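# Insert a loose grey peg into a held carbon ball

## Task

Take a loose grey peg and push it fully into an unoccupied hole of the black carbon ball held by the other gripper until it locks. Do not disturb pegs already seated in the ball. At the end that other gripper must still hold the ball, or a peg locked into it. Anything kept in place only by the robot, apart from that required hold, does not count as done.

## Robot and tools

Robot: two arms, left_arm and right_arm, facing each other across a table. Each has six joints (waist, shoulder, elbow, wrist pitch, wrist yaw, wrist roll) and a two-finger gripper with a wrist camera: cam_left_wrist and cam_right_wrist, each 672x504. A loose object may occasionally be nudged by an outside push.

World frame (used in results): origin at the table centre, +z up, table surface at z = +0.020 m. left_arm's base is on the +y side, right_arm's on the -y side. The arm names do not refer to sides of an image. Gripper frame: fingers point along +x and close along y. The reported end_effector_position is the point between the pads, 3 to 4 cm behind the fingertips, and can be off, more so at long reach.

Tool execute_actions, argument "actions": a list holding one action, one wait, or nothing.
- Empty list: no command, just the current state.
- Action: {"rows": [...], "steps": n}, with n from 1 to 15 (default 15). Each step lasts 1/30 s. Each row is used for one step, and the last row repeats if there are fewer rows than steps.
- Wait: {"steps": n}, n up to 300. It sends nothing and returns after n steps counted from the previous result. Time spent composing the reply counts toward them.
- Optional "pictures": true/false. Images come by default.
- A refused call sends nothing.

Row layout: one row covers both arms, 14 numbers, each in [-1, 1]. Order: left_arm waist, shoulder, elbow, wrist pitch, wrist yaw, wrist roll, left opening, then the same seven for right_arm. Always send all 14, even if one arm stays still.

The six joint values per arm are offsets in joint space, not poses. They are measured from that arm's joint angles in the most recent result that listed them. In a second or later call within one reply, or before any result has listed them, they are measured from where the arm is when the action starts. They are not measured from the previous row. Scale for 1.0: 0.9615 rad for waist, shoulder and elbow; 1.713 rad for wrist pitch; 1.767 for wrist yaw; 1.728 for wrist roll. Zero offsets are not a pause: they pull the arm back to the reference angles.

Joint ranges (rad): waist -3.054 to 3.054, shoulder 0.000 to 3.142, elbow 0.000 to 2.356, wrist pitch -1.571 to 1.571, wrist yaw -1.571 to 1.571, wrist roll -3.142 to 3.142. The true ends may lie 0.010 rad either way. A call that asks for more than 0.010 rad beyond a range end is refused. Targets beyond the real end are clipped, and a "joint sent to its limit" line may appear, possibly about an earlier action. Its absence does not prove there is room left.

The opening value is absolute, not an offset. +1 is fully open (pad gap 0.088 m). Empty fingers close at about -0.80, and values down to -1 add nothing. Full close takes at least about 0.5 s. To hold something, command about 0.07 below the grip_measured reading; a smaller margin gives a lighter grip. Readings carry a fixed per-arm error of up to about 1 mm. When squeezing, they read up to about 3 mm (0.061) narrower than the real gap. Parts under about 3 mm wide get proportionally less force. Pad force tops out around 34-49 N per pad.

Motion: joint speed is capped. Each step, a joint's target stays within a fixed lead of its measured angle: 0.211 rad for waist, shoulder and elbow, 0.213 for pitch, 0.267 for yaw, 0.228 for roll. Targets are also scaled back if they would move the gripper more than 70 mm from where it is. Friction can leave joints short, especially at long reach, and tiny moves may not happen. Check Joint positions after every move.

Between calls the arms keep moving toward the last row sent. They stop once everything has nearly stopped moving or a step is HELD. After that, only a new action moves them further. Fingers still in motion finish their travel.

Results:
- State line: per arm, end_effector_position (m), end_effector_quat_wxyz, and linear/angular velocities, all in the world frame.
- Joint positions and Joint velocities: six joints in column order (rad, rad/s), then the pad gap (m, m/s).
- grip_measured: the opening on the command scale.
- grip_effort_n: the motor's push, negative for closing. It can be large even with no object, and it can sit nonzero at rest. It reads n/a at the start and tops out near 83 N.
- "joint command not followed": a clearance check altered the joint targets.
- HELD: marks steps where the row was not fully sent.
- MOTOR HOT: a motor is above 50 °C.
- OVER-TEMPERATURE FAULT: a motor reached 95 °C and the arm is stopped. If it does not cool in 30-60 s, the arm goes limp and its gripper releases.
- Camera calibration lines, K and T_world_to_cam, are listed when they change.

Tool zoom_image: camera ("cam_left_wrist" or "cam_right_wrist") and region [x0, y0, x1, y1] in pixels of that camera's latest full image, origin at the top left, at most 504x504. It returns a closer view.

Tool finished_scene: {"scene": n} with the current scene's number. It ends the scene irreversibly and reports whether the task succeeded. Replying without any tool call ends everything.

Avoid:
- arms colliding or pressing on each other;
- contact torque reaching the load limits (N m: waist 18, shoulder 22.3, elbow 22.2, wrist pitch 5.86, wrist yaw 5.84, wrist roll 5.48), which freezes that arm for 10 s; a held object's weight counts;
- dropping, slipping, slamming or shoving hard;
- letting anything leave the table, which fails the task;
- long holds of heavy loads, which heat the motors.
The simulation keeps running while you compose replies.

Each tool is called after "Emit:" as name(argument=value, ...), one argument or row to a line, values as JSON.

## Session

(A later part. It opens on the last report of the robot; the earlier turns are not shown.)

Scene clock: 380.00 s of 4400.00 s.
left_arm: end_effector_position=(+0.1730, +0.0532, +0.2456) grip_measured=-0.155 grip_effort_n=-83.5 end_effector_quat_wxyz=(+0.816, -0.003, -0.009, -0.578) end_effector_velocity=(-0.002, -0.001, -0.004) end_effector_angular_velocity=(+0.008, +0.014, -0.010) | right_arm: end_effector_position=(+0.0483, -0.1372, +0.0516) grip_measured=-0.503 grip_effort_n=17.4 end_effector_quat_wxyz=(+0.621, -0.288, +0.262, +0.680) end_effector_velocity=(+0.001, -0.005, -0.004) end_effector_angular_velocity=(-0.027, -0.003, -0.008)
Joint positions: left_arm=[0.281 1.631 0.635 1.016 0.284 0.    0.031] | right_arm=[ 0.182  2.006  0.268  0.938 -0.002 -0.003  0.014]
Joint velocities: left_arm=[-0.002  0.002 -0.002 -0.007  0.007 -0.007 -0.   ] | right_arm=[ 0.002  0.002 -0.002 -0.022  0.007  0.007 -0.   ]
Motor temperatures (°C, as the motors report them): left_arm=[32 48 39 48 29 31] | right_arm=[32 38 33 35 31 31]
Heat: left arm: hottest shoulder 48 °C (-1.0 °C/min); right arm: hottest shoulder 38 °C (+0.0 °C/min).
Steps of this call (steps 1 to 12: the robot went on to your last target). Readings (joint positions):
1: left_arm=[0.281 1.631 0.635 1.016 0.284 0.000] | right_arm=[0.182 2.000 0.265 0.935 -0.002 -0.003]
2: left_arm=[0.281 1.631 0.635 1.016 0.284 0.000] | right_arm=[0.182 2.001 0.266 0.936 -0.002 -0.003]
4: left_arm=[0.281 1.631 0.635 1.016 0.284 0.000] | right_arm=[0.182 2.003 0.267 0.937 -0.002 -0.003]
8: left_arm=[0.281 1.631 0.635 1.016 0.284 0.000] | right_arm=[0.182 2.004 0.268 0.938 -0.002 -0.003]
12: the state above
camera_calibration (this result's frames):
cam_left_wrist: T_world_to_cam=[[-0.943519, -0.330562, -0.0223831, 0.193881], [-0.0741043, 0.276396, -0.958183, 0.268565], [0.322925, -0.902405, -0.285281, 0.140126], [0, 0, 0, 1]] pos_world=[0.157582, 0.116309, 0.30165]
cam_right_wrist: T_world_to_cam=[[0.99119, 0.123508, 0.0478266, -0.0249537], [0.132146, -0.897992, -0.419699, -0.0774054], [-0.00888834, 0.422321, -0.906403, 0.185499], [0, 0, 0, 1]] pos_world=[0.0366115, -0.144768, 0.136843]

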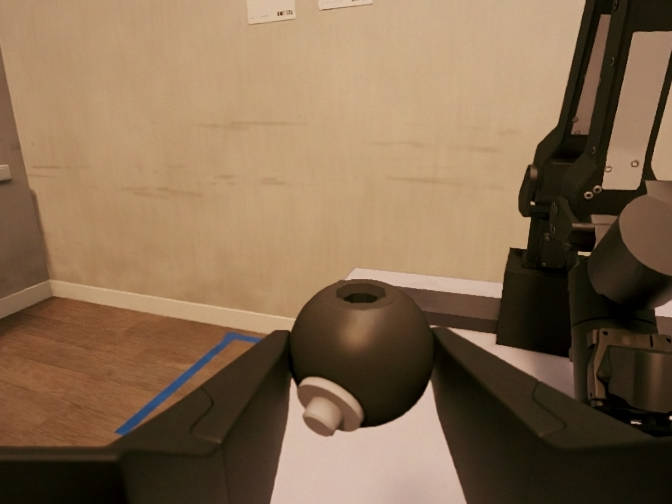

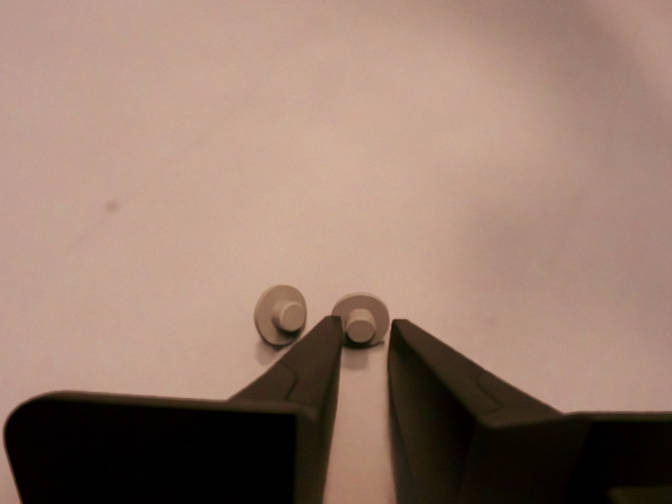

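Emit:
execute_actions(
  actions=[
    {"rows": [[0,0,0,0,0,0,-0.23, 0.005,0,0,0,0,0,-0.52],[0,0,0,0,0,0,-0.23, 0.007,0,0,0,0,0,-0.54],[0,0,0,0,0,0,-0.23, 0.009,0,0,0,0,0,-0.56],[0,0,0,0,0,0,-0.23, 0.009,0,0,0,0,0,-0.58],[0,0,0,0,0,0,-0.23, 0.009,0,0,0,0,0,-0.60],[0,0,0,0,0,0,-0.23, 0.009,0,0,0,0,0,-0.61]], "steps": 15},
  ],
)

Emit:
zoom_image(
  camera="cam_right_wrist",
  region=[270, 260, 470, 410],
)

Scene clock: 401.27 s of 4400.00 s.
left_arm: end_effector_position=(+0.1730, +0.0532, +0.2456) grip_measured=-0.155 grip_effort_n=-83.5 end_effector_quat_wxyz=(+0.816, -0.003, -0.009, -0.578) end_effector_velocity=(-0.000, +0.000, -0.005) end_effector_angular_velocity=(+0.011, +0.034, +0.004) | right_arm: end_effector_position=(+0.0467, -0.1374, +0.0516) grip_measured=-0.603 grip_effort_n=-12.8 end_effector_quat_wxyz=(+0.619, -0.289, +0.262, +0.682) end_effector_velocity=(-0.004, -0.004, -0.003) end_effector_angular_velocity=(-0.022, -0.002, +0.034)
Joint positions: left_arm=[0.281 1.631 0.635 1.016 0.284 0.    0.031] | right_arm=[ 0.187  2.006  0.268  0.938 -0.002 -0.003  0.009]
Joint velocities: left_arm=[-0.002 -0.002 -0.002 -0.022 -0.007 -0.022 -0.   ] | right_arm=[ 0.002 -0.002 -0.002 -0.022 -0.022 -0.022 -0.002]
Motor temperatures (°C, as the motors report them): left_arm=[32 48 39 48 29 31] | right_arm=[32 38 34 36 31 31]
Heat: left arm: hottest shoulder 48 °C (-1.0 °C/min); right arm: hottest shoulder 38 °C (+0.0 °C/min).
Steps of this call (steps 1 to 15: the robot went on to your last target; steps 16 to 90: nothing new was sent; then 17.77 s passed at rest; steps 91 to 105: all 15 steps of this action). Readings (joint positions):
91: left_arm=[0.281 1.631 0.635 1.016 0.284 0.000] | right_arm=[0.182 2.006 0.268 0.938 -0.002 -0.003]
92: left_arm=[0.281 1.631 0.635 1.016 0.284 0.000] | right_arm=[0.182 2.006 0.268 0.938 -0.002 -0.003]
94: left_arm=[0.281 1.631 0.635 1.016 0.284 0.000] | right_arm=[0.184 2.006 0.268 0.938 -0.002 -0.003]
98: left_arm=[0.281 1.631 0.635 1.016 0.284 0.000] | right_arm=[0.186 2.006 0.268 0.938 -0.002 -0.003]
105: the state above
camera_calibration (this result's frames):
cam_left_wrist: T_world_to_cam=[[-0.943519, -0.330562, -0.0223831, 0.193881], [-0.0741043, 0.276396, -0.958183, 0.268565], [0.322925, -0.902405, -0.285281, 0.140126], [0, 0, 0, 1]] pos_world=[0.157582, 0.116309, 0.30165]
cam_right_wrist: T_world_to_cam=[[0.990517, 0.1288, 0.0478266, -0.022587], [0.13694, -0.897274, -0.419699, -0.0774518], [-0.0111437, 0.422268, -0.906403, 0.185645], [0, 0, 0, 1]] pos_world=[0.0350479, -0.144978, 0.136843]

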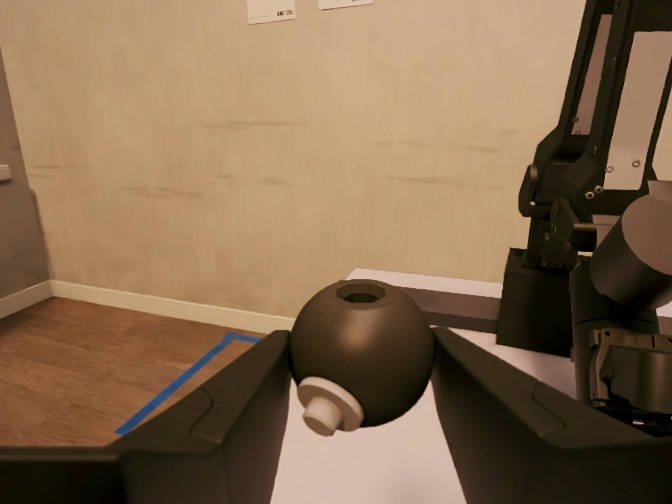

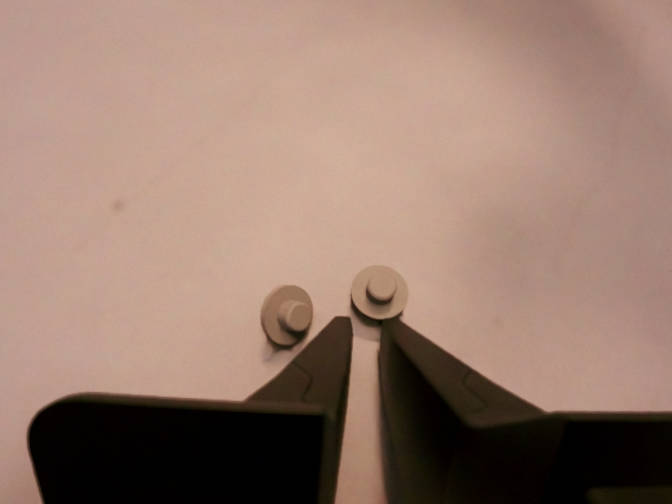

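Region (270, 260, 470, 410) of cam_right_wrist's 672x504 image, scaled by 2.520, with more detail than that image has; it fills the top 378 rows of this view, and the rest is white.

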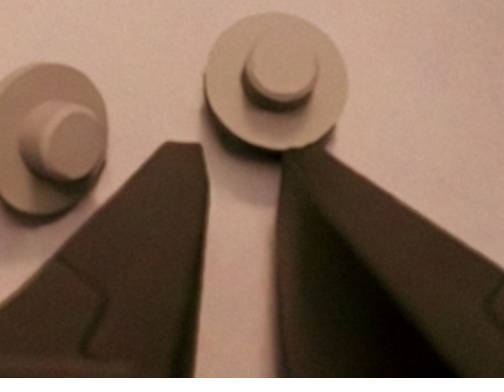

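Emit:
execute_actions(
  actions=[
    {"rows": [[0,0,0,0,0,0,-0.23, 0,0,-0.02,0,0,0,-0.6],[0,0,0,0,0,0,-0.23, 0,0,-0.035,0,0,0,-0.6],[0,0,0,0,0,0,-0.23, 0,0,-0.05,0,0,0,-0.6],[0,0,0,0,0,0,-0.23, 0,0,-0.05,0,0,0,-0.6],[0,0,0,0,0,0,-0.23, 0,-0.03,-0.05,0,0,0,-0.6],[0,0,0,0,0,0,-0.23, 0,-0.06,-0.05,0,0,0,-0.6],[0,0,0,0,0,0,-0.23, 0,-0.10,-0.05,0,0,0,-0.6],[0,0,0,0,0,0,-0.23, 0,-0.14,-0.05,0,0,0,-0.6],[0,0,0,0,0,0,-0.23, 0,-0.18,-0.05,0,0,0,-0.6],[0,0,0,0,0,0,-0.23, 0,-0.22,-0.03,0,0,0,-0.55],[0,0,0,0,0,0,-0.23, 0,-0.24,0.0,-0.02,0,0,-0.5],[0,0,0,0,0,0,-0.23, 0,-0.24,0.04,-0.05,0,0,-0.5],[0,0,0,0,0,0,-0.23, 0,-0.24,0.08,-0.09,0,0,-0.5],[0,0,0,0,0,0,-0.23, 0,-0.24,0.13,-0.13,0,0,-0.5],[0,0,0,0,0,0,-0.23, 0,-0.24,0.18,-0.17,0,0,-0.5]], "steps": 15},
  ],
  pictures=false,
)

Scene clock: 446.97 s of 4400.00 s.
left_arm: end_effector_position=(+0.1730, +0.0532, +0.2456) grip_measured=-0.155 grip_effort_n=-83.5 end_effector_quat_wxyz=(+0.816, -0.003, -0.009, -0.578) end_effector_velocity=(-0.000, +0.000, -0.002) end_effector_angular_velocity=(+0.003, +0.011, +0.005) | right_arm: end_effector_position=(+0.0438, -0.1070, +0.1006) grip_measured=-0.526 grip_effort_n=17.4 end_effector_quat_wxyz=(+0.633, -0.248, +0.224, +0.698) end_effector_velocity=(-0.020, +0.206, +0.077) end_effector_angular_velocity=(-0.203, -0.009, -0.001)
Joint positions: left_arm=[0.281 1.631 0.635 1.016 0.284 0.    0.031] | right_arm=[ 0.187  1.807  0.323  0.802 -0.002 -0.003  0.013]
Joint velocities: left_arm=[-0.002 -0.002 -0.002 -0.007 -0.007 -0.007 -0.   ] | right_arm=[-0.002 -0.212  0.999 -1.414 -0.007  0.007  0.01 ]
Motor temperatures (°C, as the motors report them): left_arm=[32 48 39 48 29 31] | right_arm=[32 39 33 35 31 31]
Heat: left arm: hottest shoulder 48 °C (+0.0 °C/min); right arm: hottest shoulder 39 °C (+1.0 °C/min).
Steps of this call (steps 1 to 15: the robot went on to your last target; steps 16 to 90: nothing new was sent; then 42.20 s passed at rest; steps 91 to 105: all 15 steps of this action). Readings (joint positions):
91: left_arm=[0.281 1.631 0.635 1.016 0.284 0.000] | right_arm=[0.187 2.006 0.267 0.938 -0.002 -0.003]
92: left_arm=[0.281 1.631 0.635 1.016 0.284 0.000] | right_arm=[0.187 2.006 0.264 0.939 -0.002 -0.003]
94: left_arm=[0.281 1.631 0.635 1.016 0.284 0.000] | right_arm=[0.187 2.006 0.253 0.941 -0.002 -0.003]
98: left_arm=[0.281 1.631 0.635 1.016 0.284 0.000] | right_arm=[0.187 1.964 0.231 0.936 -0.002 -0.003]
105: the state above

Emit:
execute_actions(
  actions=[
    {"rows": [[0,0,0,0,0,0,-0.23, -0.002,-0.02,0.17,-0.13,0,0,-0.5],[0,0,0,0,0,0,-0.23, -0.004,-0.02,0.22,-0.18,0,0,-0.5],[0,0,0,0,0,0,-0.23, -0.006,-0.02,0.28,-0.23,0,0,-0.5],[0,0,0,0,0,0,-0.23, -0.008,-0.02,0.34,-0.28,0,0,-0.5],[0,0,0,0,0,0,-0.23, -0.010,-0.02,0.40,-0.33,0,0,-0.5],[0,0,0,0,0,0,-0.23, -0.012,-0.01,0.46,-0.39,0,0,-0.5],[0,0,0,0,0,0,-0.23, -0.012,0.0,0.52,-0.45,0,0,-0.5],[0,0,0,0,0,0,-0.23, -0.012,0.02,0.58,-0.51,0,0,-0.5],[0,0,0,0,0,0,-0.23, -0.012,0.04,0.64,-0.57,0,0,-0.5],[0,0,0,0,0,0,-0.23, -0.012,0.06,0.70,-0.63,0,0,-0.5],[0,0,0,0,0,0,-0.23, -0.012,0.08,0.75,-0.69,0,0,-0.5],[0,0,0,0,0,0,-0.23, -0.012,0.10,0.79,-0.75,0,0,-0.5],[0,0,0,0,0,0,-0.23, -0.012,0.12,0.82,-0.80,0,0,-0.5],[0,0,0,0,0,0,-0.23, -0.012,0.14,0.84,-0.84,0,0,-0.5],[0,0,0,0,0,0,-0.23, -0.012,0.16,0.853,-0.864,0,0,-0.5]], "steps": 15},
  ],
  pictures=false,
)

Emit:
execute_actions(
  actions=[
    {"steps": 20},
  ],
)

Scene clock: 466.13 s of 4400.00 s.
left_arm: end_effector_position=(+0.1730, +0.0532, +0.2456) grip_measured=-0.155 grip_effort_n=-83.5 end_effector_quat_wxyz=(+0.816, -0.003, -0.009, -0.578) end_effector_velocity=(+0.000, -0.000, +0.000) end_effector_angular_velocity=(-0.001, +0.008, +0.005) | right_arm: end_effector_position=(+0.0368, +0.0041, +0.1540) grip_measured=-0.503 grip_effort_n=17.4 end_effector_quat_wxyz=(+0.609, -0.318, +0.291, +0.666) end_effector_velocity=(-0.009, +0.105, -0.001) end_effector_angular_velocity=(-0.684, -0.058, +0.008)
Joint positions: left_arm=[0.281 1.631 0.635 1.016 0.284 0.    0.031] | right_arm=[ 0.18   1.886  1.021 -0.026 -0.002 -0.003  0.014]
Joint velocities: left_arm=[-0.002 -0.002  0.002 -0.007 -0.007 -0.007 -0.   ] | right_arm=[-0.002  0.501  1.155 -1.341 -0.007 -0.007 -0.   ]
Motor temperatures (°C, as the motors report them): left_arm=[32 48 39 48 29 31] | right_arm=[32 40 34 35 31 31]
Heat: left arm: hottest shoulder 48 °C (+0.0 °C/min); right arm: hottest shoulder 40 °C (+2.0 °C/min).
Steps of this call (steps 1 to 30: the robot went on to your last target; steps 31 to 560: nothing new was sent; steps 561 to 575: all 15 steps of this action). Readings (joint positions):
561: left_arm=[0.281 1.631 0.635 1.016 0.284 0.000] | right_arm=[0.187 1.785 0.438 0.635 -0.002 -0.003]
562: left_arm=[0.281 1.631 0.635 1.016 0.284 0.000] | right_arm=[0.187 1.785 0.453 0.601 -0.002 -0.003]
564: left_arm=[0.281 1.631 0.635 1.016 0.284 0.000] | right_arm=[0.187 1.785 0.510 0.503 -0.002 -0.003]
568: left_arm=[0.281 1.631 0.635 1.016 0.284 0.000] | right_arm=[0.182 1.791 0.688 0.309 -0.002 -0.003]
575: the state above

Scene clock: 466.80 s of 4400.00 s.
left_arm: end_effector_position=(+0.1730, +0.0532, +0.2456) grip_measured=-0.155 grip_effort_n=-83.5 end_effector_quat_wxyz=(+0.816, -0.003, -0.009, -0.578) end_effector_velocity=(-0.003, -0.000, -0.007) end_effector_angular_velocity=(+0.019, +0.023, -0.000) | right_arm: end_effector_position=(+0.0451, -0.0904, +0.1109) grip_measured=-0.503 grip_effort_n=17.4 end_effector_quat_wxyz=(+0.498, -0.497, +0.456, +0.545) end_effector_velocity=(+0.002, -0.023, -0.001) end_effector_angular_velocity=(-0.105, -0.001, -0.009)
Joint positions: left_arm=[0.281 1.631 0.635 1.016 0.284 0.    0.031] | right_arm=[ 0.179  1.949  1.132 -0.664 -0.002 -0.003  0.014]
Joint velocities: left_arm=[-0.007 -0.002 -0.007 -0.022 -0.007 -0.007  0.   ] | right_arm=[-0.002 -0.002  0.002 -0.11  -0.007  0.007 -0.   ]
Motor temperatures (°C, as the motors report them): left_arm=[32 48 39 48 29 31] | right_arm=[32 40 35 35 31 31]
Heat: left arm: hottest shoulder 48 °C (+0.0 °C/min); right arm: hottest shoulder 40 °C (+2.0 °C/min).
Steps of this call (steps 1 to 20: the robot went on to your last target). Readings (joint positions):
1: left_arm=[0.281 1.631 0.635 1.016 0.284 0.000] | right_arm=[0.179 1.900 1.053 -0.073 -0.002 -0.003]
2: left_arm=[0.281 1.631 0.635 1.016 0.284 0.000] | right_arm=[0.179 1.910 1.077 -0.120 -0.002 -0.003]
4: left_arm=[0.281 1.631 0.635 1.016 0.284 0.000] | right_arm=[0.179 1.924 1.104 -0.219 -0.002 -0.003]
8: left_arm=[0.281 1.631 0.635 1.016 0.284 0.000] | right_arm=[0.179 1.941 1.120 -0.417 -0.002 -0.003]
20: the state above
camera_calibration (this result's frames):
cam_left_wrist: T_world_to_cam=[[-0.943519, -0.330562, -0.0223831, 0.193881], [-0.0741043, 0.276396, -0.958183, 0.268565], [0.322925, -0.902405, -0.285281, 0.140126], [0, 0, 0, 1]] pos_world=[0.157582, 0.116309, 0.30165]
cam_right_wrist: T_world_to_cam=[[0.989608, 0.143009, 0.0150012, -0.0248992], [0.135098, -0.960418, 0.24361, -0.0894061], [0.049246, -0.239051, -0.969757, 0.164103], [0, 0, 0, 1]] pos_world=[0.0286376, -0.0430774, 0.181294]

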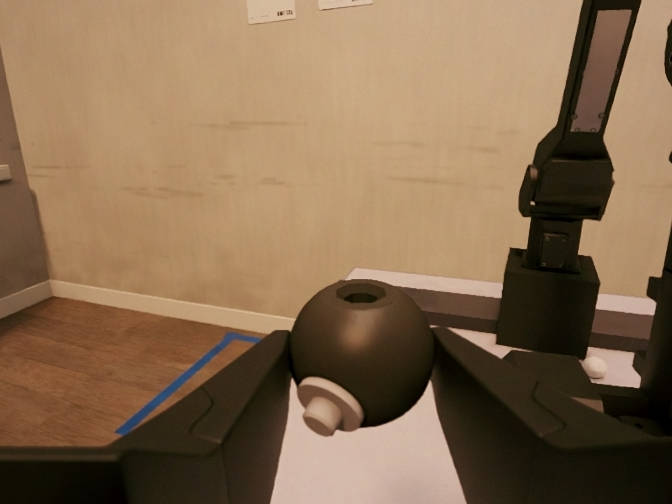

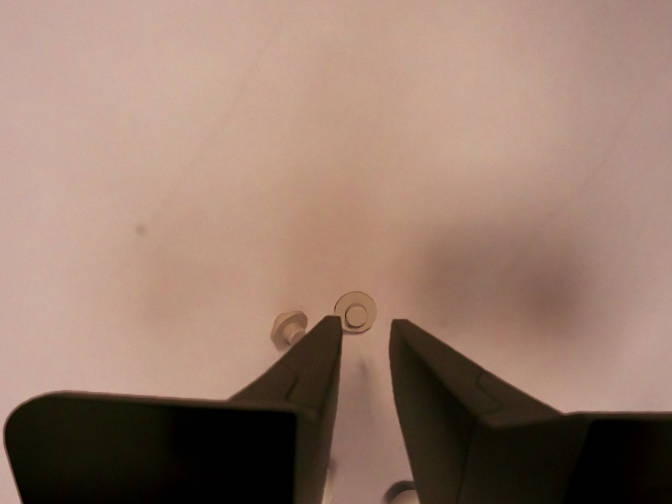

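Emit:
execute_actions(
  actions=[
    {"rows": [[0,0,0,0,0,0,-0.23, 0,0.025,0,-0.008,0,0,-0.5],[0,0,0,0,0,0,-0.23, 0,0.04,0,-0.008,0,0,-0.5],[0,0,0,0,0,0,-0.23, 0,0.055,0,-0.008,0,0,-0.5],[0,0,0,0,0,0,-0.23, 0,0.07,0,-0.008,0,0,-0.5],[0,0,0,0,0,0,-0.23, 0,0.083,0,-0.008,0,0,-0.5],[0,0,0,0,0,0,-0.23, 0,0.094,0,-0.008,0,0,-0.5]], "steps": 15},
  ],
  pictures=false,
)

Emit:
execute_actions(
  actions=[
    {"steps": 8},
  ],
)

Emit:
zoom_image(
  camera="cam_right_wrist",
  region=[270, 240, 470, 390],
)

Scene clock: 477.60 s of 4400.00 s.
left_arm: end_effector_position=(+0.1730, +0.0532, +0.2456) grip_measured=-0.155 grip_effort_n=-83.5 end_effector_quat_wxyz=(+0.816, -0.003, -0.009, -0.578) end_effector_velocity=(-0.000, +0.000, -0.005) end_effector_angular_velocity=(+0.015, +0.020, +0.005) | right_arm: end_effector_position=(+0.0461, -0.1020, +0.0868) grip_measured=-0.503 grip_effort_n=17.0 end_effector_quat_wxyz=(+0.478, -0.520, +0.477, +0.523) end_effector_velocity=(+0.004, -0.002, +0.000) end_effector_angular_velocity=(-0.007, -0.008, -0.000)
Joint positions: left_arm=[0.281 1.631 0.635 1.016 0.284 0.    0.031] | right_arm=[ 0.179  2.023  1.132 -0.676 -0.002 -0.003  0.014]
Joint velocities: left_arm=[-0.002 -0.002 -0.002 -0.022 -0.007 -0.007  0.   ] | right_arm=[-0.007 -0.002 -0.002 -0.007  0.007 -0.007 -0.   ]
Motor temperatures (°C, as the motors report them): left_arm=[32 48 39 48 29 31] | right_arm=[32 40 35 34 31 31]
Heat: left arm: hottest shoulder 48 °C (+0.0 °C/min); right arm: hottest shoulder 40 °C (+2.0 °C/min).
Steps of this call (steps 1 to 30: the robot went on to your last target; steps 31 to 309: nothing new was sent; steps 310 to 324: all 15 steps of this action). Readings (joint positions):
310: left_arm=[0.281 1.631 0.635 1.016 0.284 0.000] | right_arm=[0.179 1.950 1.132 -0.675 -0.002 -0.003]
311: left_arm=[0.281 1.631 0.635 1.016 0.284 0.000] | right_arm=[0.179 1.953 1.132 -0.675 -0.002 -0.003]
313: left_arm=[0.281 1.631 0.635 1.016 0.284 0.000] | right_arm=[0.179 1.965 1.132 -0.675 -0.002 -0.003]
317: left_arm=[0.281 1.631 0.635 1.016 0.284 0.000] | right_arm=[0.179 2.008 1.132 -0.676 -0.002 -0.003]
324: the state above

Scene clock: 477.87 s of 4400.00 s.
left_arm: end_effector_position=(+0.1730, +0.0532, +0.2456) grip_measured=-0.155 grip_effort_n=-83.5 end_effector_quat_wxyz=(+0.816, -0.003, -0.009, -0.578) end_effector_velocity=(-0.000, +0.000, +0.002) end_effector_angular_velocity=(-0.008, +0.003, +0.005) | right_arm: end_effector_position=(+0.0461, -0.1022, +0.0863) grip_measured=-0.503 grip_effort_n=17.0 end_effector_quat_wxyz=(+0.477, -0.521, +0.477, +0.523) end_effector_velocity=(+0.000, -0.006, -0.001) end_effector_angular_velocity=(-0.027, +0.005, +0.020)
Joint positions: left_arm=[0.281 1.631 0.635 1.016 0.284 0.    0.031] | right_arm=[ 0.179  2.025  1.132 -0.676 -0.002 -0.003  0.014]
Joint velocities: left_arm=[-0.002 -0.002 -0.002  0.007 -0.007 -0.007 -0.   ] | right_arm=[-0.002  0.002 -0.002 -0.022 -0.007 -0.022 -0.   ]
Motor temperatures (°C, as the motors report them): left_arm=[32 48 39 48 29 31] | right_arm=[32 40 35 34 31 31]
Heat: left arm: hottest shoulder 48 °C (+0.0 °C/min); right arm: hottest shoulder 40 °C (+2.0 °C/min).
Steps of this call (steps 1 to 8: the robot went on to your last target). Readings (joint positions):
1: left_arm=[0.281 1.631 0.635 1.016 0.284 0.000] | right_arm=[0.179 2.023 1.132 -0.676 -0.002 -0.003]
2: left_arm=[0.281 1.631 0.635 1.016 0.284 0.000] | right_arm=[0.179 2.024 1.132 -0.676 -0.002 -0.003]
4: left_arm=[0.281 1.631 0.635 1.016 0.284 0.000] | right_arm=[0.179 2.025 1.132 -0.676 -0.002 -0.003]
8: the state above
camera_calibration (this result's frames):
cam_left_wrist: T_world_to_cam=[[-0.943519, -0.330562, -0.0223831, 0.193881], [-0.0741043, 0.276396, -0.958183, 0.268565], [0.322925, -0.902405, -0.285281, 0.140126], [0, 0, 0, 1]] pos_world=[0.157582, 0.116309, 0.30165]
cam_right_wrist: T_world_to_cam=[[0.989513, 0.144103, 0.00988259, -0.0232918], [0.132935, -0.935314, 0.327897, -0.0994512], [0.0564941, -0.323144, -0.944662, 0.126223], [0, 0, 0, 1]] pos_world=[0.0291372, -0.0488733, 0.152078]

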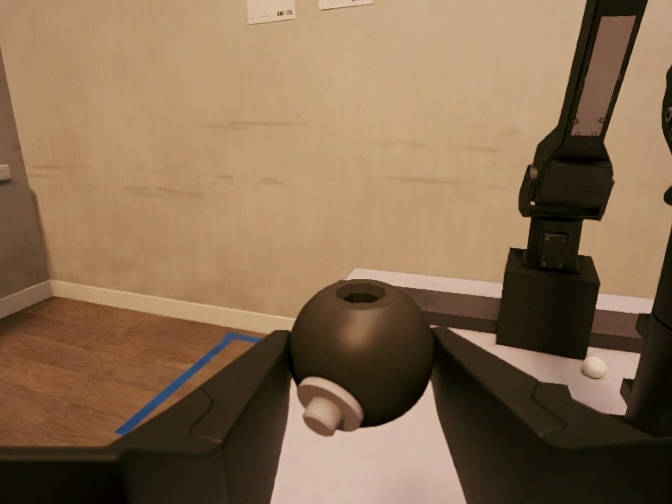

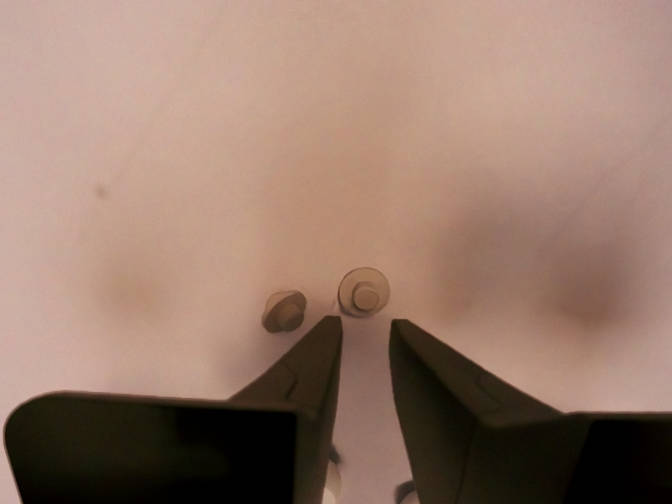

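Region (270, 240, 470, 390) of cam_right_wrist's 672x504 image, scaled by 2.520, with more detail than that image has; it fills the top 378 rows of this view, and the rest is white.

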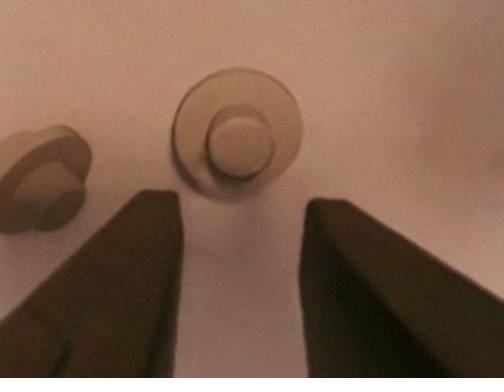

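Emit:
execute_actions(
  actions=[
    {"rows": [[0,0,0,0,0,0,-0.23, -0.0068,0.02,-0.012,0.006,0,0,-0.52],[0,0,0,0,0,0,-0.23, -0.0068,0.026,-0.015,0.011,0,0,-0.54],[0,0,0,0,0,0,-0.23, -0.0068,0.032,-0.0175,0.016,0,0,-0.55],[0,0,0,0,0,0,-0.23, -0.0068,0.039,-0.02,0.021,0,0,-0.55],[0,0,0,0,0,0,-0.23, -0.0068,0.046,-0.023,0.026,0,0,-0.55],[0,0,0,0,0,0,-0.23, -0.0068,0.052,-0.026,0.031,0,0,-0.55],[0,0,0,0,0,0,-0.23, -0.0068,0.058,-0.029,0.036,0,0,-0.55],[0,0,0,0,0,0,-0.23, -0.0068,0.0646,-0.0315,0.0405,0,0,-0.55]], "steps": 15},
  ],
  pictures=false,
)

Emit:
execute_actions(
  actions=[
    {"steps": 10},
  ],
)

Emit:
zoom_image(
  camera="cam_right_wrist",
  region=[270, 260, 470, 410],
)

Scene clock: 502.93 s of 4400.00 s.
left_arm: end_effector_position=(+0.1730, +0.0532, +0.2456) grip_measured=-0.155 grip_effort_n=-83.5 end_effector_quat_wxyz=(+0.816, -0.003, -0.009, -0.578) end_effector_velocity=(-0.000, +0.000, -0.002) end_effector_angular_velocity=(+0.003, +0.011, +0.005) | right_arm: end_effector_position=(+0.0472, -0.1026, +0.0675) grip_measured=-0.546 grip_effort_n=-12.3 end_effector_quat_wxyz=(+0.477, -0.521, +0.479, +0.521) end_effector_velocity=(-0.001, +0.007, +0.000) end_effector_angular_velocity=(+0.036, +0.010, -0.010)
Joint positions: left_arm=[0.281 1.631 0.635 1.016 0.284 0.    0.031] | right_arm=[ 0.176  2.072  1.113 -0.614 -0.002 -0.003  0.012]
Joint velocities: left_arm=[-0.002 -0.002 -0.002 -0.007 -0.007 -0.007 -0.   ] | right_arm=[-0.002 -0.002 -0.002  0.037 -0.007  0.007 -0.001]
Motor temperatures (°C, as the motors report them): left_arm=[32 48 39 48 29 31] | right_arm=[32 41 35 32 31 31]
Heat: left arm: hottest shoulder 48 °C (+0.0 °C/min); right arm: hottest shoulder 41 °C (+2.0 °C/min).
Steps of this call (steps 1 to 15: the robot went on to your last target; steps 16 to 90: nothing new was sent; then 21.57 s passed at rest; steps 91 to 105: all 15 steps of this action). Readings (joint positions):
91: left_arm=[0.281 1.631 0.635 1.016 0.284 0.000] | right_arm=[0.179 2.026 1.132 -0.676 -0.002 -0.003]
92: left_arm=[0.281 1.631 0.635 1.016 0.284 0.000] | right_arm=[0.179 2.027 1.132 -0.675 -0.002 -0.003]
94: left_arm=[0.281 1.631 0.635 1.016 0.284 0.000] | right_arm=[0.178 2.033 1.132 -0.662 -0.002 -0.003]
98: left_arm=[0.281 1.631 0.635 1.016 0.284 0.000] | right_arm=[0.177 2.053 1.123 -0.634 -0.002 -0.003]
105: the state above

Scene clock: 503.27 s of 4400.00 s.
left_arm: end_effector_position=(+0.1730, +0.0532, +0.2456) grip_measured=-0.155 grip_effort_n=-83.5 end_effector_quat_wxyz=(+0.816, -0.003, -0.009, -0.578) end_effector_velocity=(+0.000, -0.000, -0.007) end_effector_angular_velocity=(+0.014, +0.036, +0.004) | right_arm: end_effector_position=(+0.0471, -0.1019, +0.0674) grip_measured=-0.547 grip_effort_n=-12.3 end_effector_quat_wxyz=(+0.478, -0.520, +0.478, +0.522) end_effector_velocity=(-0.000, -0.002, +0.000) end_effector_angular_velocity=(-0.008, +0.007, +0.005)
Joint positions: left_arm=[0.281 1.631 0.635 1.016 0.284 0.    0.031] | right_arm=[ 0.176  2.073  1.113 -0.61  -0.002 -0.003  0.012]
Joint velocities: left_arm=[-0.002  0.002 -0.002 -0.022 -0.007 -0.022 -0.   ] | right_arm=[-0.002 -0.002 -0.002 -0.007 -0.007 -0.007  0.   ]
Motor temperatures (°C, as the motors report them): left_arm=[32 48 39 48 29 31] | right_arm=[32 41 35 32 31 31]
Heat: left arm: hottest shoulder 48 °C (+0.0 °C/min); right arm: hottest shoulder 41 °C (+2.0 °C/min).
Steps of this call (steps 1 to 10: the robot went on to your last target). Readings (joint positions):
1: left_arm=[0.281 1.631 0.635 1.016 0.284 0.000] | right_arm=[0.176 2.072 1.113 -0.612 -0.002 -0.003]
2: left_arm=[0.281 1.631 0.635 1.016 0.284 0.000] | right_arm=[0.176 2.072 1.113 -0.611 -0.002 -0.003]
4: left_arm=[0.281 1.631 0.635 1.016 0.284 0.000] | right_arm=[0.176 2.072 1.113 -0.611 -0.002 -0.003]
8: left_arm=[0.281 1.631 0.635 1.016 0.284 0.000] | right_arm=[0.176 2.073 1.113 -0.610 -0.002 -0.003]
10: the state above
camera_calibration (this result's frames):
cam_left_wrist: T_world_to_cam=[[-0.943519, -0.330562, -0.0223831, 0.193881], [-0.0741043, 0.276396, -0.958183, 0.268565], [0.322925, -0.902405, -0.285281, 0.140126], [0, 0, 0, 1]] pos_world=[0.157582, 0.116309, 0.30165]
cam_right_wrist: T_world_to_cam=[[0.989948, 0.14109, 0.00983788, -0.0244726], [0.130059, -0.935466, 0.328616, -0.092972], [0.0555673, -0.324033, -0.944412, 0.108376], [0, 0, 0, 1]] pos_world=[0.0302962, -0.0484017, 0.133145]

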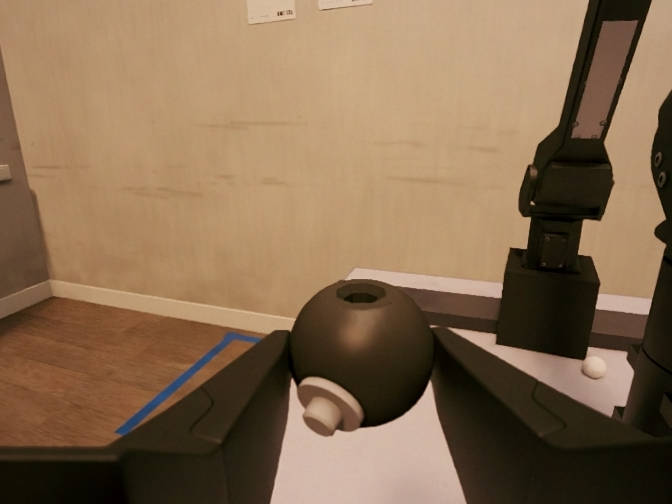

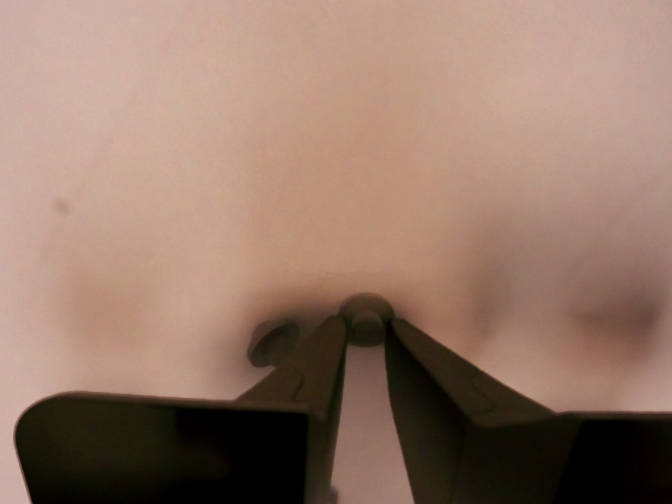

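Region (270, 260, 470, 410) of cam_right_wrist's 672x504 image, scaled by 2.520, with more detail than that image has; it fills the top 378 rows of this view, and the rest is white.

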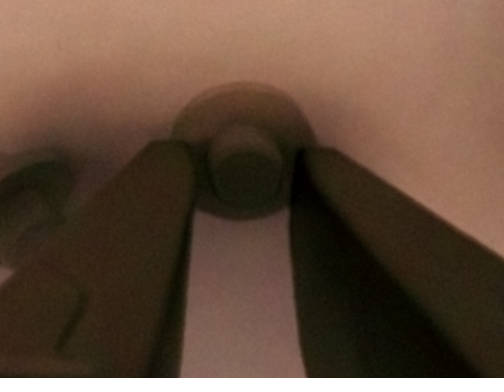

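Emit:
execute_actions(
  actions=[
    {"rows": [[0,0,0,0,0,0,-0.23, 0,0.017,-0.012,0.004,0,0,-0.56],[0,0,0,0,0,0,-0.23, 0,0.020,-0.0135,0.006,0,0,-0.57],[0,0,0,0,0,0,-0.23, 0,0.023,-0.0148,0.008,0,0,-0.58],[0,0,0,0,0,0,-0.23, 0,0.0255,-0.0158,0.0102,0,0,-0.58]], "steps": 15},
  ],
)

Emit:
zoom_image(
  camera="cam_right_wrist",
  region=[270, 260, 470, 410],
)

Scene clock: 512.03 s of 4400.00 s.
left_arm: end_effector_position=(+0.1730, +0.0532, +0.2456) grip_measured=-0.155 grip_effort_n=-83.5 end_effector_quat_wxyz=(+0.816, -0.003, -0.009, -0.578) end_effector_velocity=(+0.002, +0.001, +0.002) end_effector_angular_velocity=(-0.005, +0.006, +0.019) | right_arm: end_effector_position=(+0.0470, -0.1012, +0.0659) grip_measured=-0.576 grip_effort_n=-15.1 end_effector_quat_wxyz=(+0.479, -0.519, +0.477, +0.523) end_effector_velocity=(-0.000, -0.002, +0.000) end_effector_angular_velocity=(-0.008, +0.007, -0.010)
Joint positions: left_arm=[0.281 1.631 0.635 1.016 0.284 0.    0.031] | right_arm=[ 0.176  2.076  1.11  -0.6   -0.002 -0.003  0.011]
Joint velocities: left_arm=[-0.002 -0.007  0.002 -0.007 -0.022 -0.007 -0.   ] | right_arm=[-0.002 -0.002 -0.002 -0.007 -0.007  0.007 -0.   ]
Motor temperatures (°C, as the motors report them): left_arm=[32 48 39 48 29 31] | right_arm=[32 41 35 32 31 31]
Heat: left arm: hottest shoulder 48 °C (+0.0 °C/min); right arm: hottest shoulder 41 °C (+2.0 °C/min).
Steps of this call (steps 1 to 15: the robot went on to your last target; steps 16 to 90: nothing new was sent; then 5.27 s passed at rest; steps 91 to 105: all 15 steps of this action). Readings (joint positions):
91: left_arm=[0.281 1.631 0.635 1.016 0.284 0.000] | right_arm=[0.176 2.073 1.113 -0.609 -0.002 -0.003]
92: left_arm=[0.281 1.631 0.635 1.016 0.284 0.000] | right_arm=[0.176 2.073 1.112 -0.607 -0.002 -0.003]
94: left_arm=[0.281 1.631 0.635 1.016 0.284 0.000] | right_arm=[0.176 2.076 1.112 -0.604 -0.002 -0.003]
98: left_arm=[0.281 1.631 0.635 1.016 0.284 0.000] | right_arm=[0.176 2.076 1.111 -0.601 -0.002 -0.003]
105: the state above
camera_calibration (this result's frames):
cam_left_wrist: T_world_to_cam=[[-0.943519, -0.330562, -0.0223831, 0.193881], [-0.0741043, 0.276396, -0.958183, 0.268565], [0.322925, -0.902405, -0.285281, 0.140126], [0, 0, 0, 1]] pos_world=[0.157582, 0.116309, 0.30165]
cam_right_wrist: T_world_to_cam=[[0.989951, 0.141048, 0.0100837, -0.0245178], [0.130172, -0.936832, 0.324656, -0.0917431], [0.0552388, -0.320081, -0.945778, 0.107714], [0, 0, 0, 1]] pos_world=[0.0302639, -0.0480125, 0.131905]

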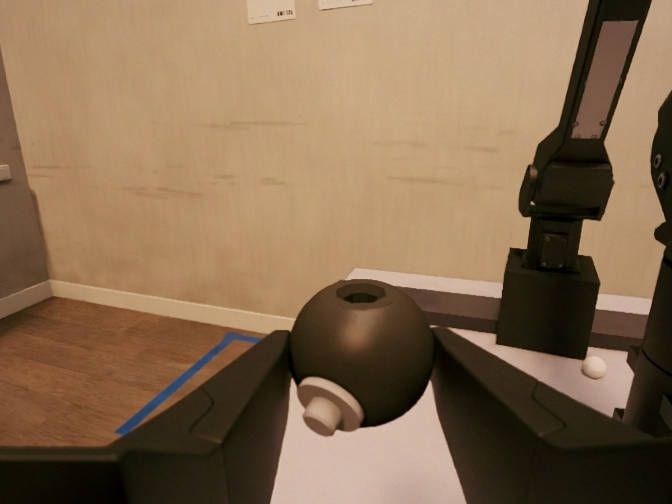

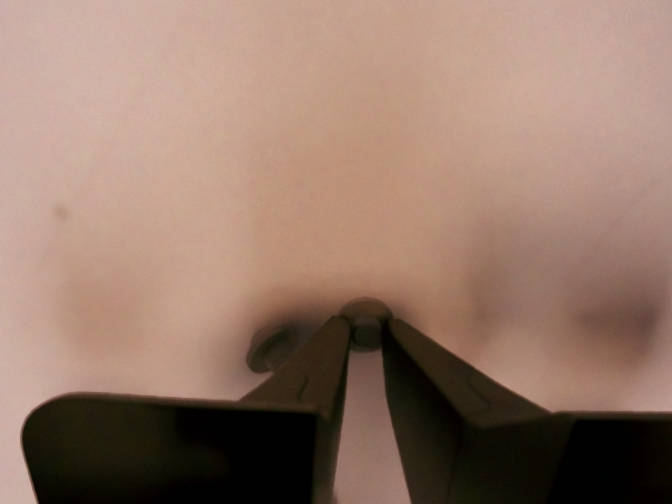

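Region (270, 260, 470, 410) of cam_right_wrist's 672x504 image, scaled by 2.520, with more detail than that image has; it fills the top 378 rows of this view, and the rest is white.

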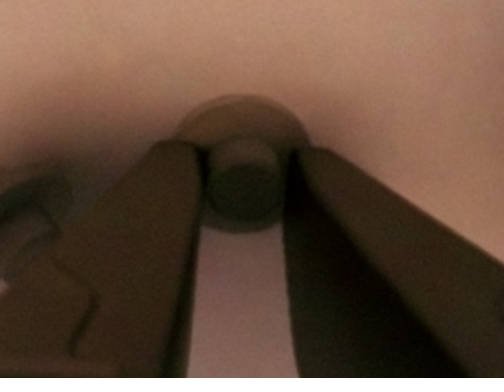

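Emit:
execute_actions(
  actions=[
    {"rows": [[0,0,0,0,0,0,-0.23, 0,0,0,0,0,0,-0.60],[0,0,0,0,0,0,-0.23, 0,0,0,0,0,0,-0.62],[0,0,0,0,0,0,-0.23, 0,0,0,0,0,0,-0.64],[0,0,0,0,0,0,-0.23, 0,0,0,0,0,0,-0.66],[0,0,0,0,0,0,-0.23, 0,0,0,0,0,0,-0.68],[0,0,0,0,0,0,-0.23, 0,0,0,0,0,0,-0.70],[0,0,0,0,0,0,-0.23, 0,0,0,0,0,0,-0.73],[0,0,0,0,0,0,-0.23, 0,0,0,0,0,0,-0.77]], "steps": 15},
  ],
)

Scene clock: 521.00 s of 4400.00 s.
left_arm: end_effector_position=(+0.1730, +0.0532, +0.2456) grip_measured=-0.155 grip_effort_n=-83.5 end_effector_quat_wxyz=(+0.816, -0.003, -0.009, -0.578) end_effector_velocity=(+0.002, +0.001, +0.001) end_effector_angular_velocity=(-0.001, +0.009, +0.019) | right_arm: end_effector_position=(+0.0471, -0.1011, +0.0660) grip_measured=-0.700 grip_effort_n=-83.5 end_effector_quat_wxyz=(+0.479, -0.519, +0.477, +0.523) end_effector_velocity=(-0.000, -0.002, +0.000) end_effector_angular_velocity=(-0.008, +0.007, +0.005)
Joint positions: left_arm=[0.281 1.631 0.635 1.016 0.284 0.    0.031] | right_arm=[ 0.176  2.075  1.11  -0.6   -0.001 -0.003  0.005]
Joint velocities: left_arm=[-0.002 -0.007 -0.002 -0.007 -0.022 -0.007 -0.   ] | right_arm=[-0.002 -0.002 -0.002 -0.007 -0.007 -0.007  0.   ]
Motor temperatures (°C, as the motors report them): left_arm=[32 48 39 48 29 31] | right_arm=[32 41 35 32 31 31]
Heat: left arm: hottest shoulder 48 °C (+0.0 °C/min); right arm: hottest shoulder 41 °C (+2.0 °C/min).
Steps of this call (steps 1 to 15: the robot went on to your last target; steps 16 to 90: nothing new was sent; then 5.47 s passed at rest; steps 91 to 105: all 15 steps of this action). Readings (joint positions):
91: left_arm=[0.281 1.631 0.635 1.016 0.284 0.000] | right_arm=[0.176 2.076 1.110 -0.599 -0.002 -0.003]
92: left_arm=[0.281 1.631 0.635 1.016 0.284 0.000] | right_arm=[0.176 2.076 1.110 -0.599 -0.002 -0.003]
94: left_arm=[0.281 1.631 0.635 1.016 0.284 0.000] | right_arm=[0.176 2.076 1.110 -0.599 -0.001 -0.003]
98: left_arm=[0.281 1.631 0.635 1.016 0.284 0.000] | right_arm=[0.176 2.076 1.110 -0.600 -0.001 -0.003]
105: the state above
camera_calibration (this result's frames):
cam_left_wrist: T_world_to_cam=[[-0.943519, -0.330562, -0.0223831, 0.193881], [-0.0741043, 0.276396, -0.958183, 0.268565], [0.322925, -0.902405, -0.285281, 0.140126], [0, 0, 0, 1]] pos_world=[0.157582, 0.116309, 0.30165]
cam_right_wrist: T_world_to_cam=[[0.989944, 0.141039, 0.0108676, -0.0246894], [0.129932, -0.936976, 0.324336, -0.0917148], [0.0559267, -0.319662, -0.94588, 0.10786], [0, 0, 0, 1]] pos_world=[0.0303255, -0.0479735, 0.132038]

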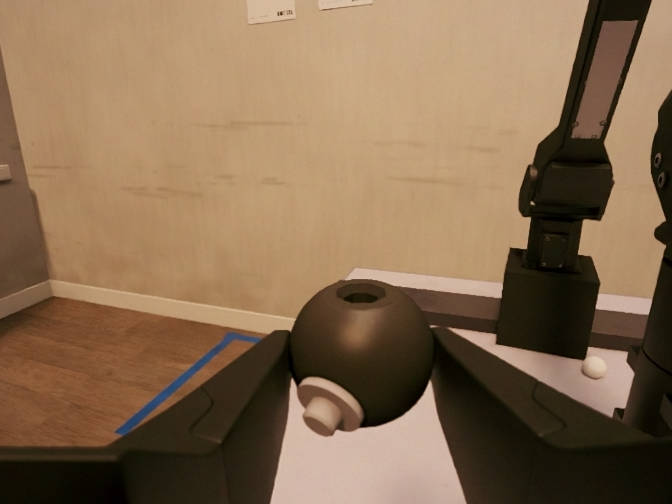

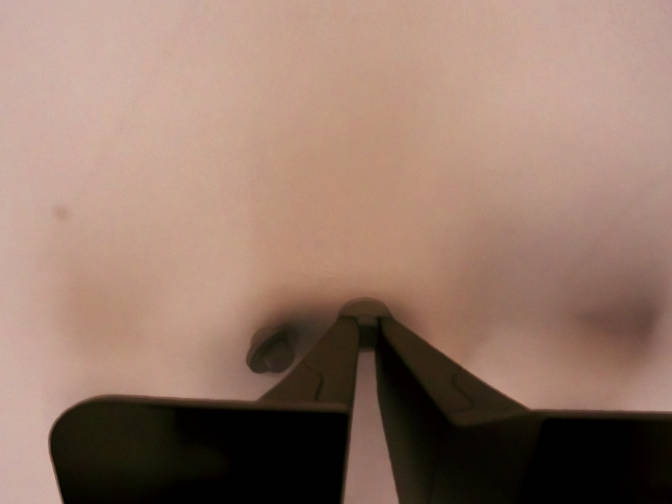

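Emit:
execute_actions(
  actions=[
    {"rows": [[0,0.03,0.005,0.01,-0.01,0,-0.23, 0,-0.03,0,0,0,0,-0.77],[0,0.07,0.01,0.02,-0.02,0,-0.23, 0,-0.06,0,0,0,0,-0.77],[0,0.11,0.02,0.03,-0.035,0,-0.23, 0,-0.09,0,-0.01,0,0,-0.77],[0,0.15,0.03,0.04,-0.05,0,-0.23, 0.005,-0.12,-0.01,-0.025,0,0,-0.77],[0,0.19,0.04,0.05,-0.065,0,-0.23, 0.01,-0.15,-0.025,-0.045,0,0,-0.77],[-0.01,0.23,0.05,0.06,-0.08,0,-0.23, 0.02,-0.18,-0.04,-0.065,0,0,-0.77],[-0.03,0.27,0.06,0.07,-0.095,0,-0.23, 0.03,-0.21,-0.055,-0.085,0,0,-0.77],[-0.05,0.31,0.07,0.08,-0.11,0,-0.23, 0.04,-0.235,-0.07,-0.105,0,0,-0.77],[-0.07,0.35,0.08,0.09,-0.125,0,-0.23, 0.05,-0.255,-0.085,-0.125,0,0,-0.77],[-0.09,0.39,0.09,0.10,-0.14,0,-0.23, 0.058,-0.266,-0.10,-0.145,0,0,-0.77],[-0.11,0.43,0.10,0.11,-0.15,0,-0.23, 0.058,-0.266,-0.114,-0.16,0,0,-0.77],[-0.13,0.47,0.108,0.121,-0.1625,0,-0.23, 0.058,-0.266,-0.114,-0.175,0,0,-0.77],[-0.16,0.51,0.108,0.121,-0.1625,0,-0.23, 0.058,-0.266,-0.114,-0.175,0,0,-0.77],[-0.19,0.55,0.108,0.121,-0.1625,0,-0.23, 0.058,-0.266,-0.114,-0.175,0,0,-0.77],[-0.22,0.58,0.108,0.121,-0.1625,0,-0.23, 0.058,-0.266,-0.114,-0.175,0,0,-0.77]], "steps": 15},
  ],
  pictures=false,
)

Emit:
execute_actions(
  actions=[
    {"steps": 15},
  ],
)

Scene clock: 616.43 s of 4400.00 s.
left_arm: end_effector_position=(+0.1790, +0.0084, +0.1329) grip_measured=-0.155 grip_effort_n=-83.5 end_effector_quat_wxyz=(+0.850, +0.033, +0.057, -0.524) end_effector_velocity=(-0.253, -0.152, -0.392) end_effector_angular_velocity=(+0.693, +0.335, -0.467) | right_arm: end_effector_position=(+0.0382, -0.1606, +0.1208) grip_measured=-0.700 grip_effort_n=-83.5 end_effector_quat_wxyz=(+0.440, -0.559, +0.489, +0.505) end_effector_velocity=(+0.006, -0.126, -0.023) end_effector_angular_velocity=(-0.461, -0.037, +0.046)
Joint positions: left_arm=[0.158 2.053 0.724 1.199 0.032 0.    0.031] | right_arm=[ 0.226  1.84   1.025 -0.859 -0.001 -0.003  0.005]
Joint velocities: left_arm=[-0.691  0.999  0.12   0.11  -0.227  0.007 -0.   ] | right_arm=[ 0.027 -0.012 -0.173 -0.3   -0.022 -0.022  0.   ]
Motor temperatures (°C, as the motors report them): left_arm=[32 48 40 48 29 31] | right_arm=[32 44 35 31 31 31]
Heat: left arm: hottest shoulder 48 °C (+0.0 °C/min); right arm: hottest shoulder 44 °C (+1.0 °C/min).
Steps of this call (steps 1 to 15: the robot went on to your last target; steps 16 to 90: nothing new was sent; then 91.93 s passed at rest; steps 91 to 105: all 15 steps of this action). Readings (joint positions):
91: left_arm=[0.281 1.632 0.635 1.018 0.283 0.000] | right_arm=[0.176 2.072 1.110 -0.600 -0.001 -0.003]
92: left_arm=[0.281 1.639 0.635 1.028 0.278 0.000] | right_arm=[0.176 2.068 1.110 -0.600 -0.001 -0.003]
94: left_arm=[0.281 1.672 0.643 1.052 0.251 0.000] | right_arm=[0.176 2.047 1.110 -0.610 -0.001 -0.003]
98: left_arm=[0.273 1.799 0.671 1.102 0.165 0.000] | right_arm=[0.186 1.944 1.090 -0.690 -0.001 -0.003]
105: the state above

Scene clock: 616.93 s of 4400.00 s.
left_arm: end_effector_position=(+0.1468, -0.0052, +0.0868) grip_measured=-0.155 grip_effort_n=-83.5 end_effector_quat_wxyz=(+0.832, +0.059, +0.091, -0.544) end_effector_velocity=(-0.004, -0.002, -0.008) end_effector_angular_velocity=(+0.015, -0.003, -0.007) | right_arm: end_effector_position=(+0.0390, -0.1723, +0.1220) grip_measured=-0.700 grip_effort_n=-83.5 end_effector_quat_wxyz=(+0.430, -0.570, +0.497, +0.494) end_effector_velocity=(-0.001, -0.004, -0.000) end_effector_angular_velocity=(-0.013, +0.007, +0.009)
Joint positions: left_arm=[0.075 2.171 0.732 1.221 0.001 0.    0.031] | right_arm=[ 0.229  1.83   1.012 -0.896 -0.001 -0.003  0.005]
Joint velocities: left_arm=[-0.012  0.022  0.002  0.007 -0.007  0.007 -0.   ] | right_arm=[ 0.002 -0.002 -0.007 -0.007 -0.007 -0.007 -0.   ]
Motor temperatures (°C, as the motors report them): left_arm=[32 48 40 48 29 31] | right_arm=[32 44 35 31 31 31]
Heat: left arm: hottest shoulder 48 °C (+0.0 °C/min); right arm: hottest shoulder 44 °C (+1.0 °C/min).
Steps of this call (steps 1 to 15: the robot went on to your last target). Readings (joint positions):
1: left_arm=[0.136 2.084 0.726 1.201 0.026 0.000] | right_arm=[0.226 1.840 1.021 -0.868 -0.001 -0.003]
2: left_arm=[0.116 2.109 0.727 1.203 0.022 0.000] | right_arm=[0.227 1.839 1.017 -0.875 -0.001 -0.003]
4: left_arm=[0.088 2.145 0.727 1.206 0.015 0.000] | right_arm=[0.227 1.837 1.014 -0.884 -0.001 -0.003]
8: left_arm=[0.077 2.164 0.729 1.219 0.005 0.000] | right_arm=[0.228 1.831 1.013 -0.892 -0.001 -0.003]
15: the state above
camera_calibration (this result's frames):
cam_left_wrist: T_world_to_cam=[[-0.917277, -0.397926, -0.0160819, 0.14159], [-0.187019, 0.466055, -0.864764, 0.140022], [0.351607, -0.79022, -0.501921, 0.0657763], [0, 0, 0, 1]] pos_world=[0.132937, 0.0430624, 0.156377]
cam_right_wrist: T_world_to_cam=[[0.981095, 0.193515, 0.00206811, 0.00323929], [0.170815, -0.870934, 0.460756, -0.182301], [0.0909643, -0.451692, -0.887524, 0.107234], [0, 0, 0, 1]] pos_world=[0.0182072, -0.110962, 0.179163]

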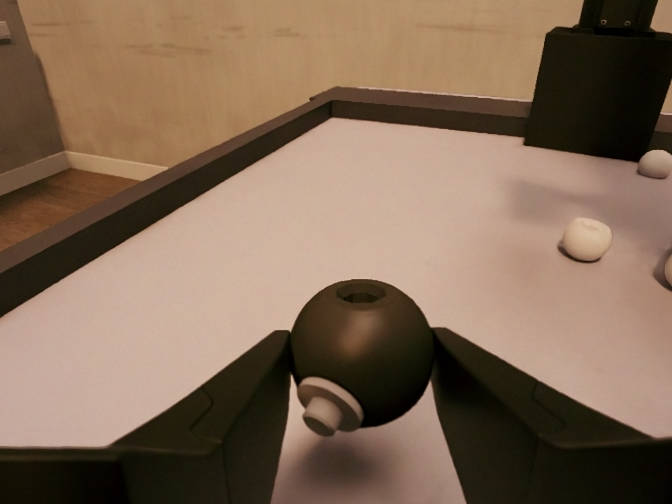

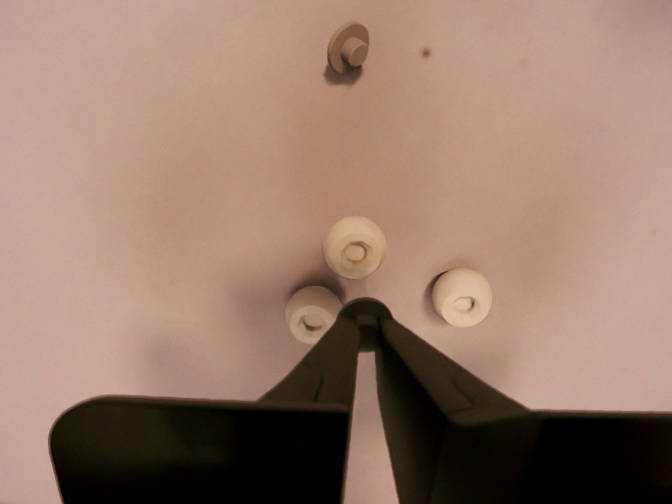

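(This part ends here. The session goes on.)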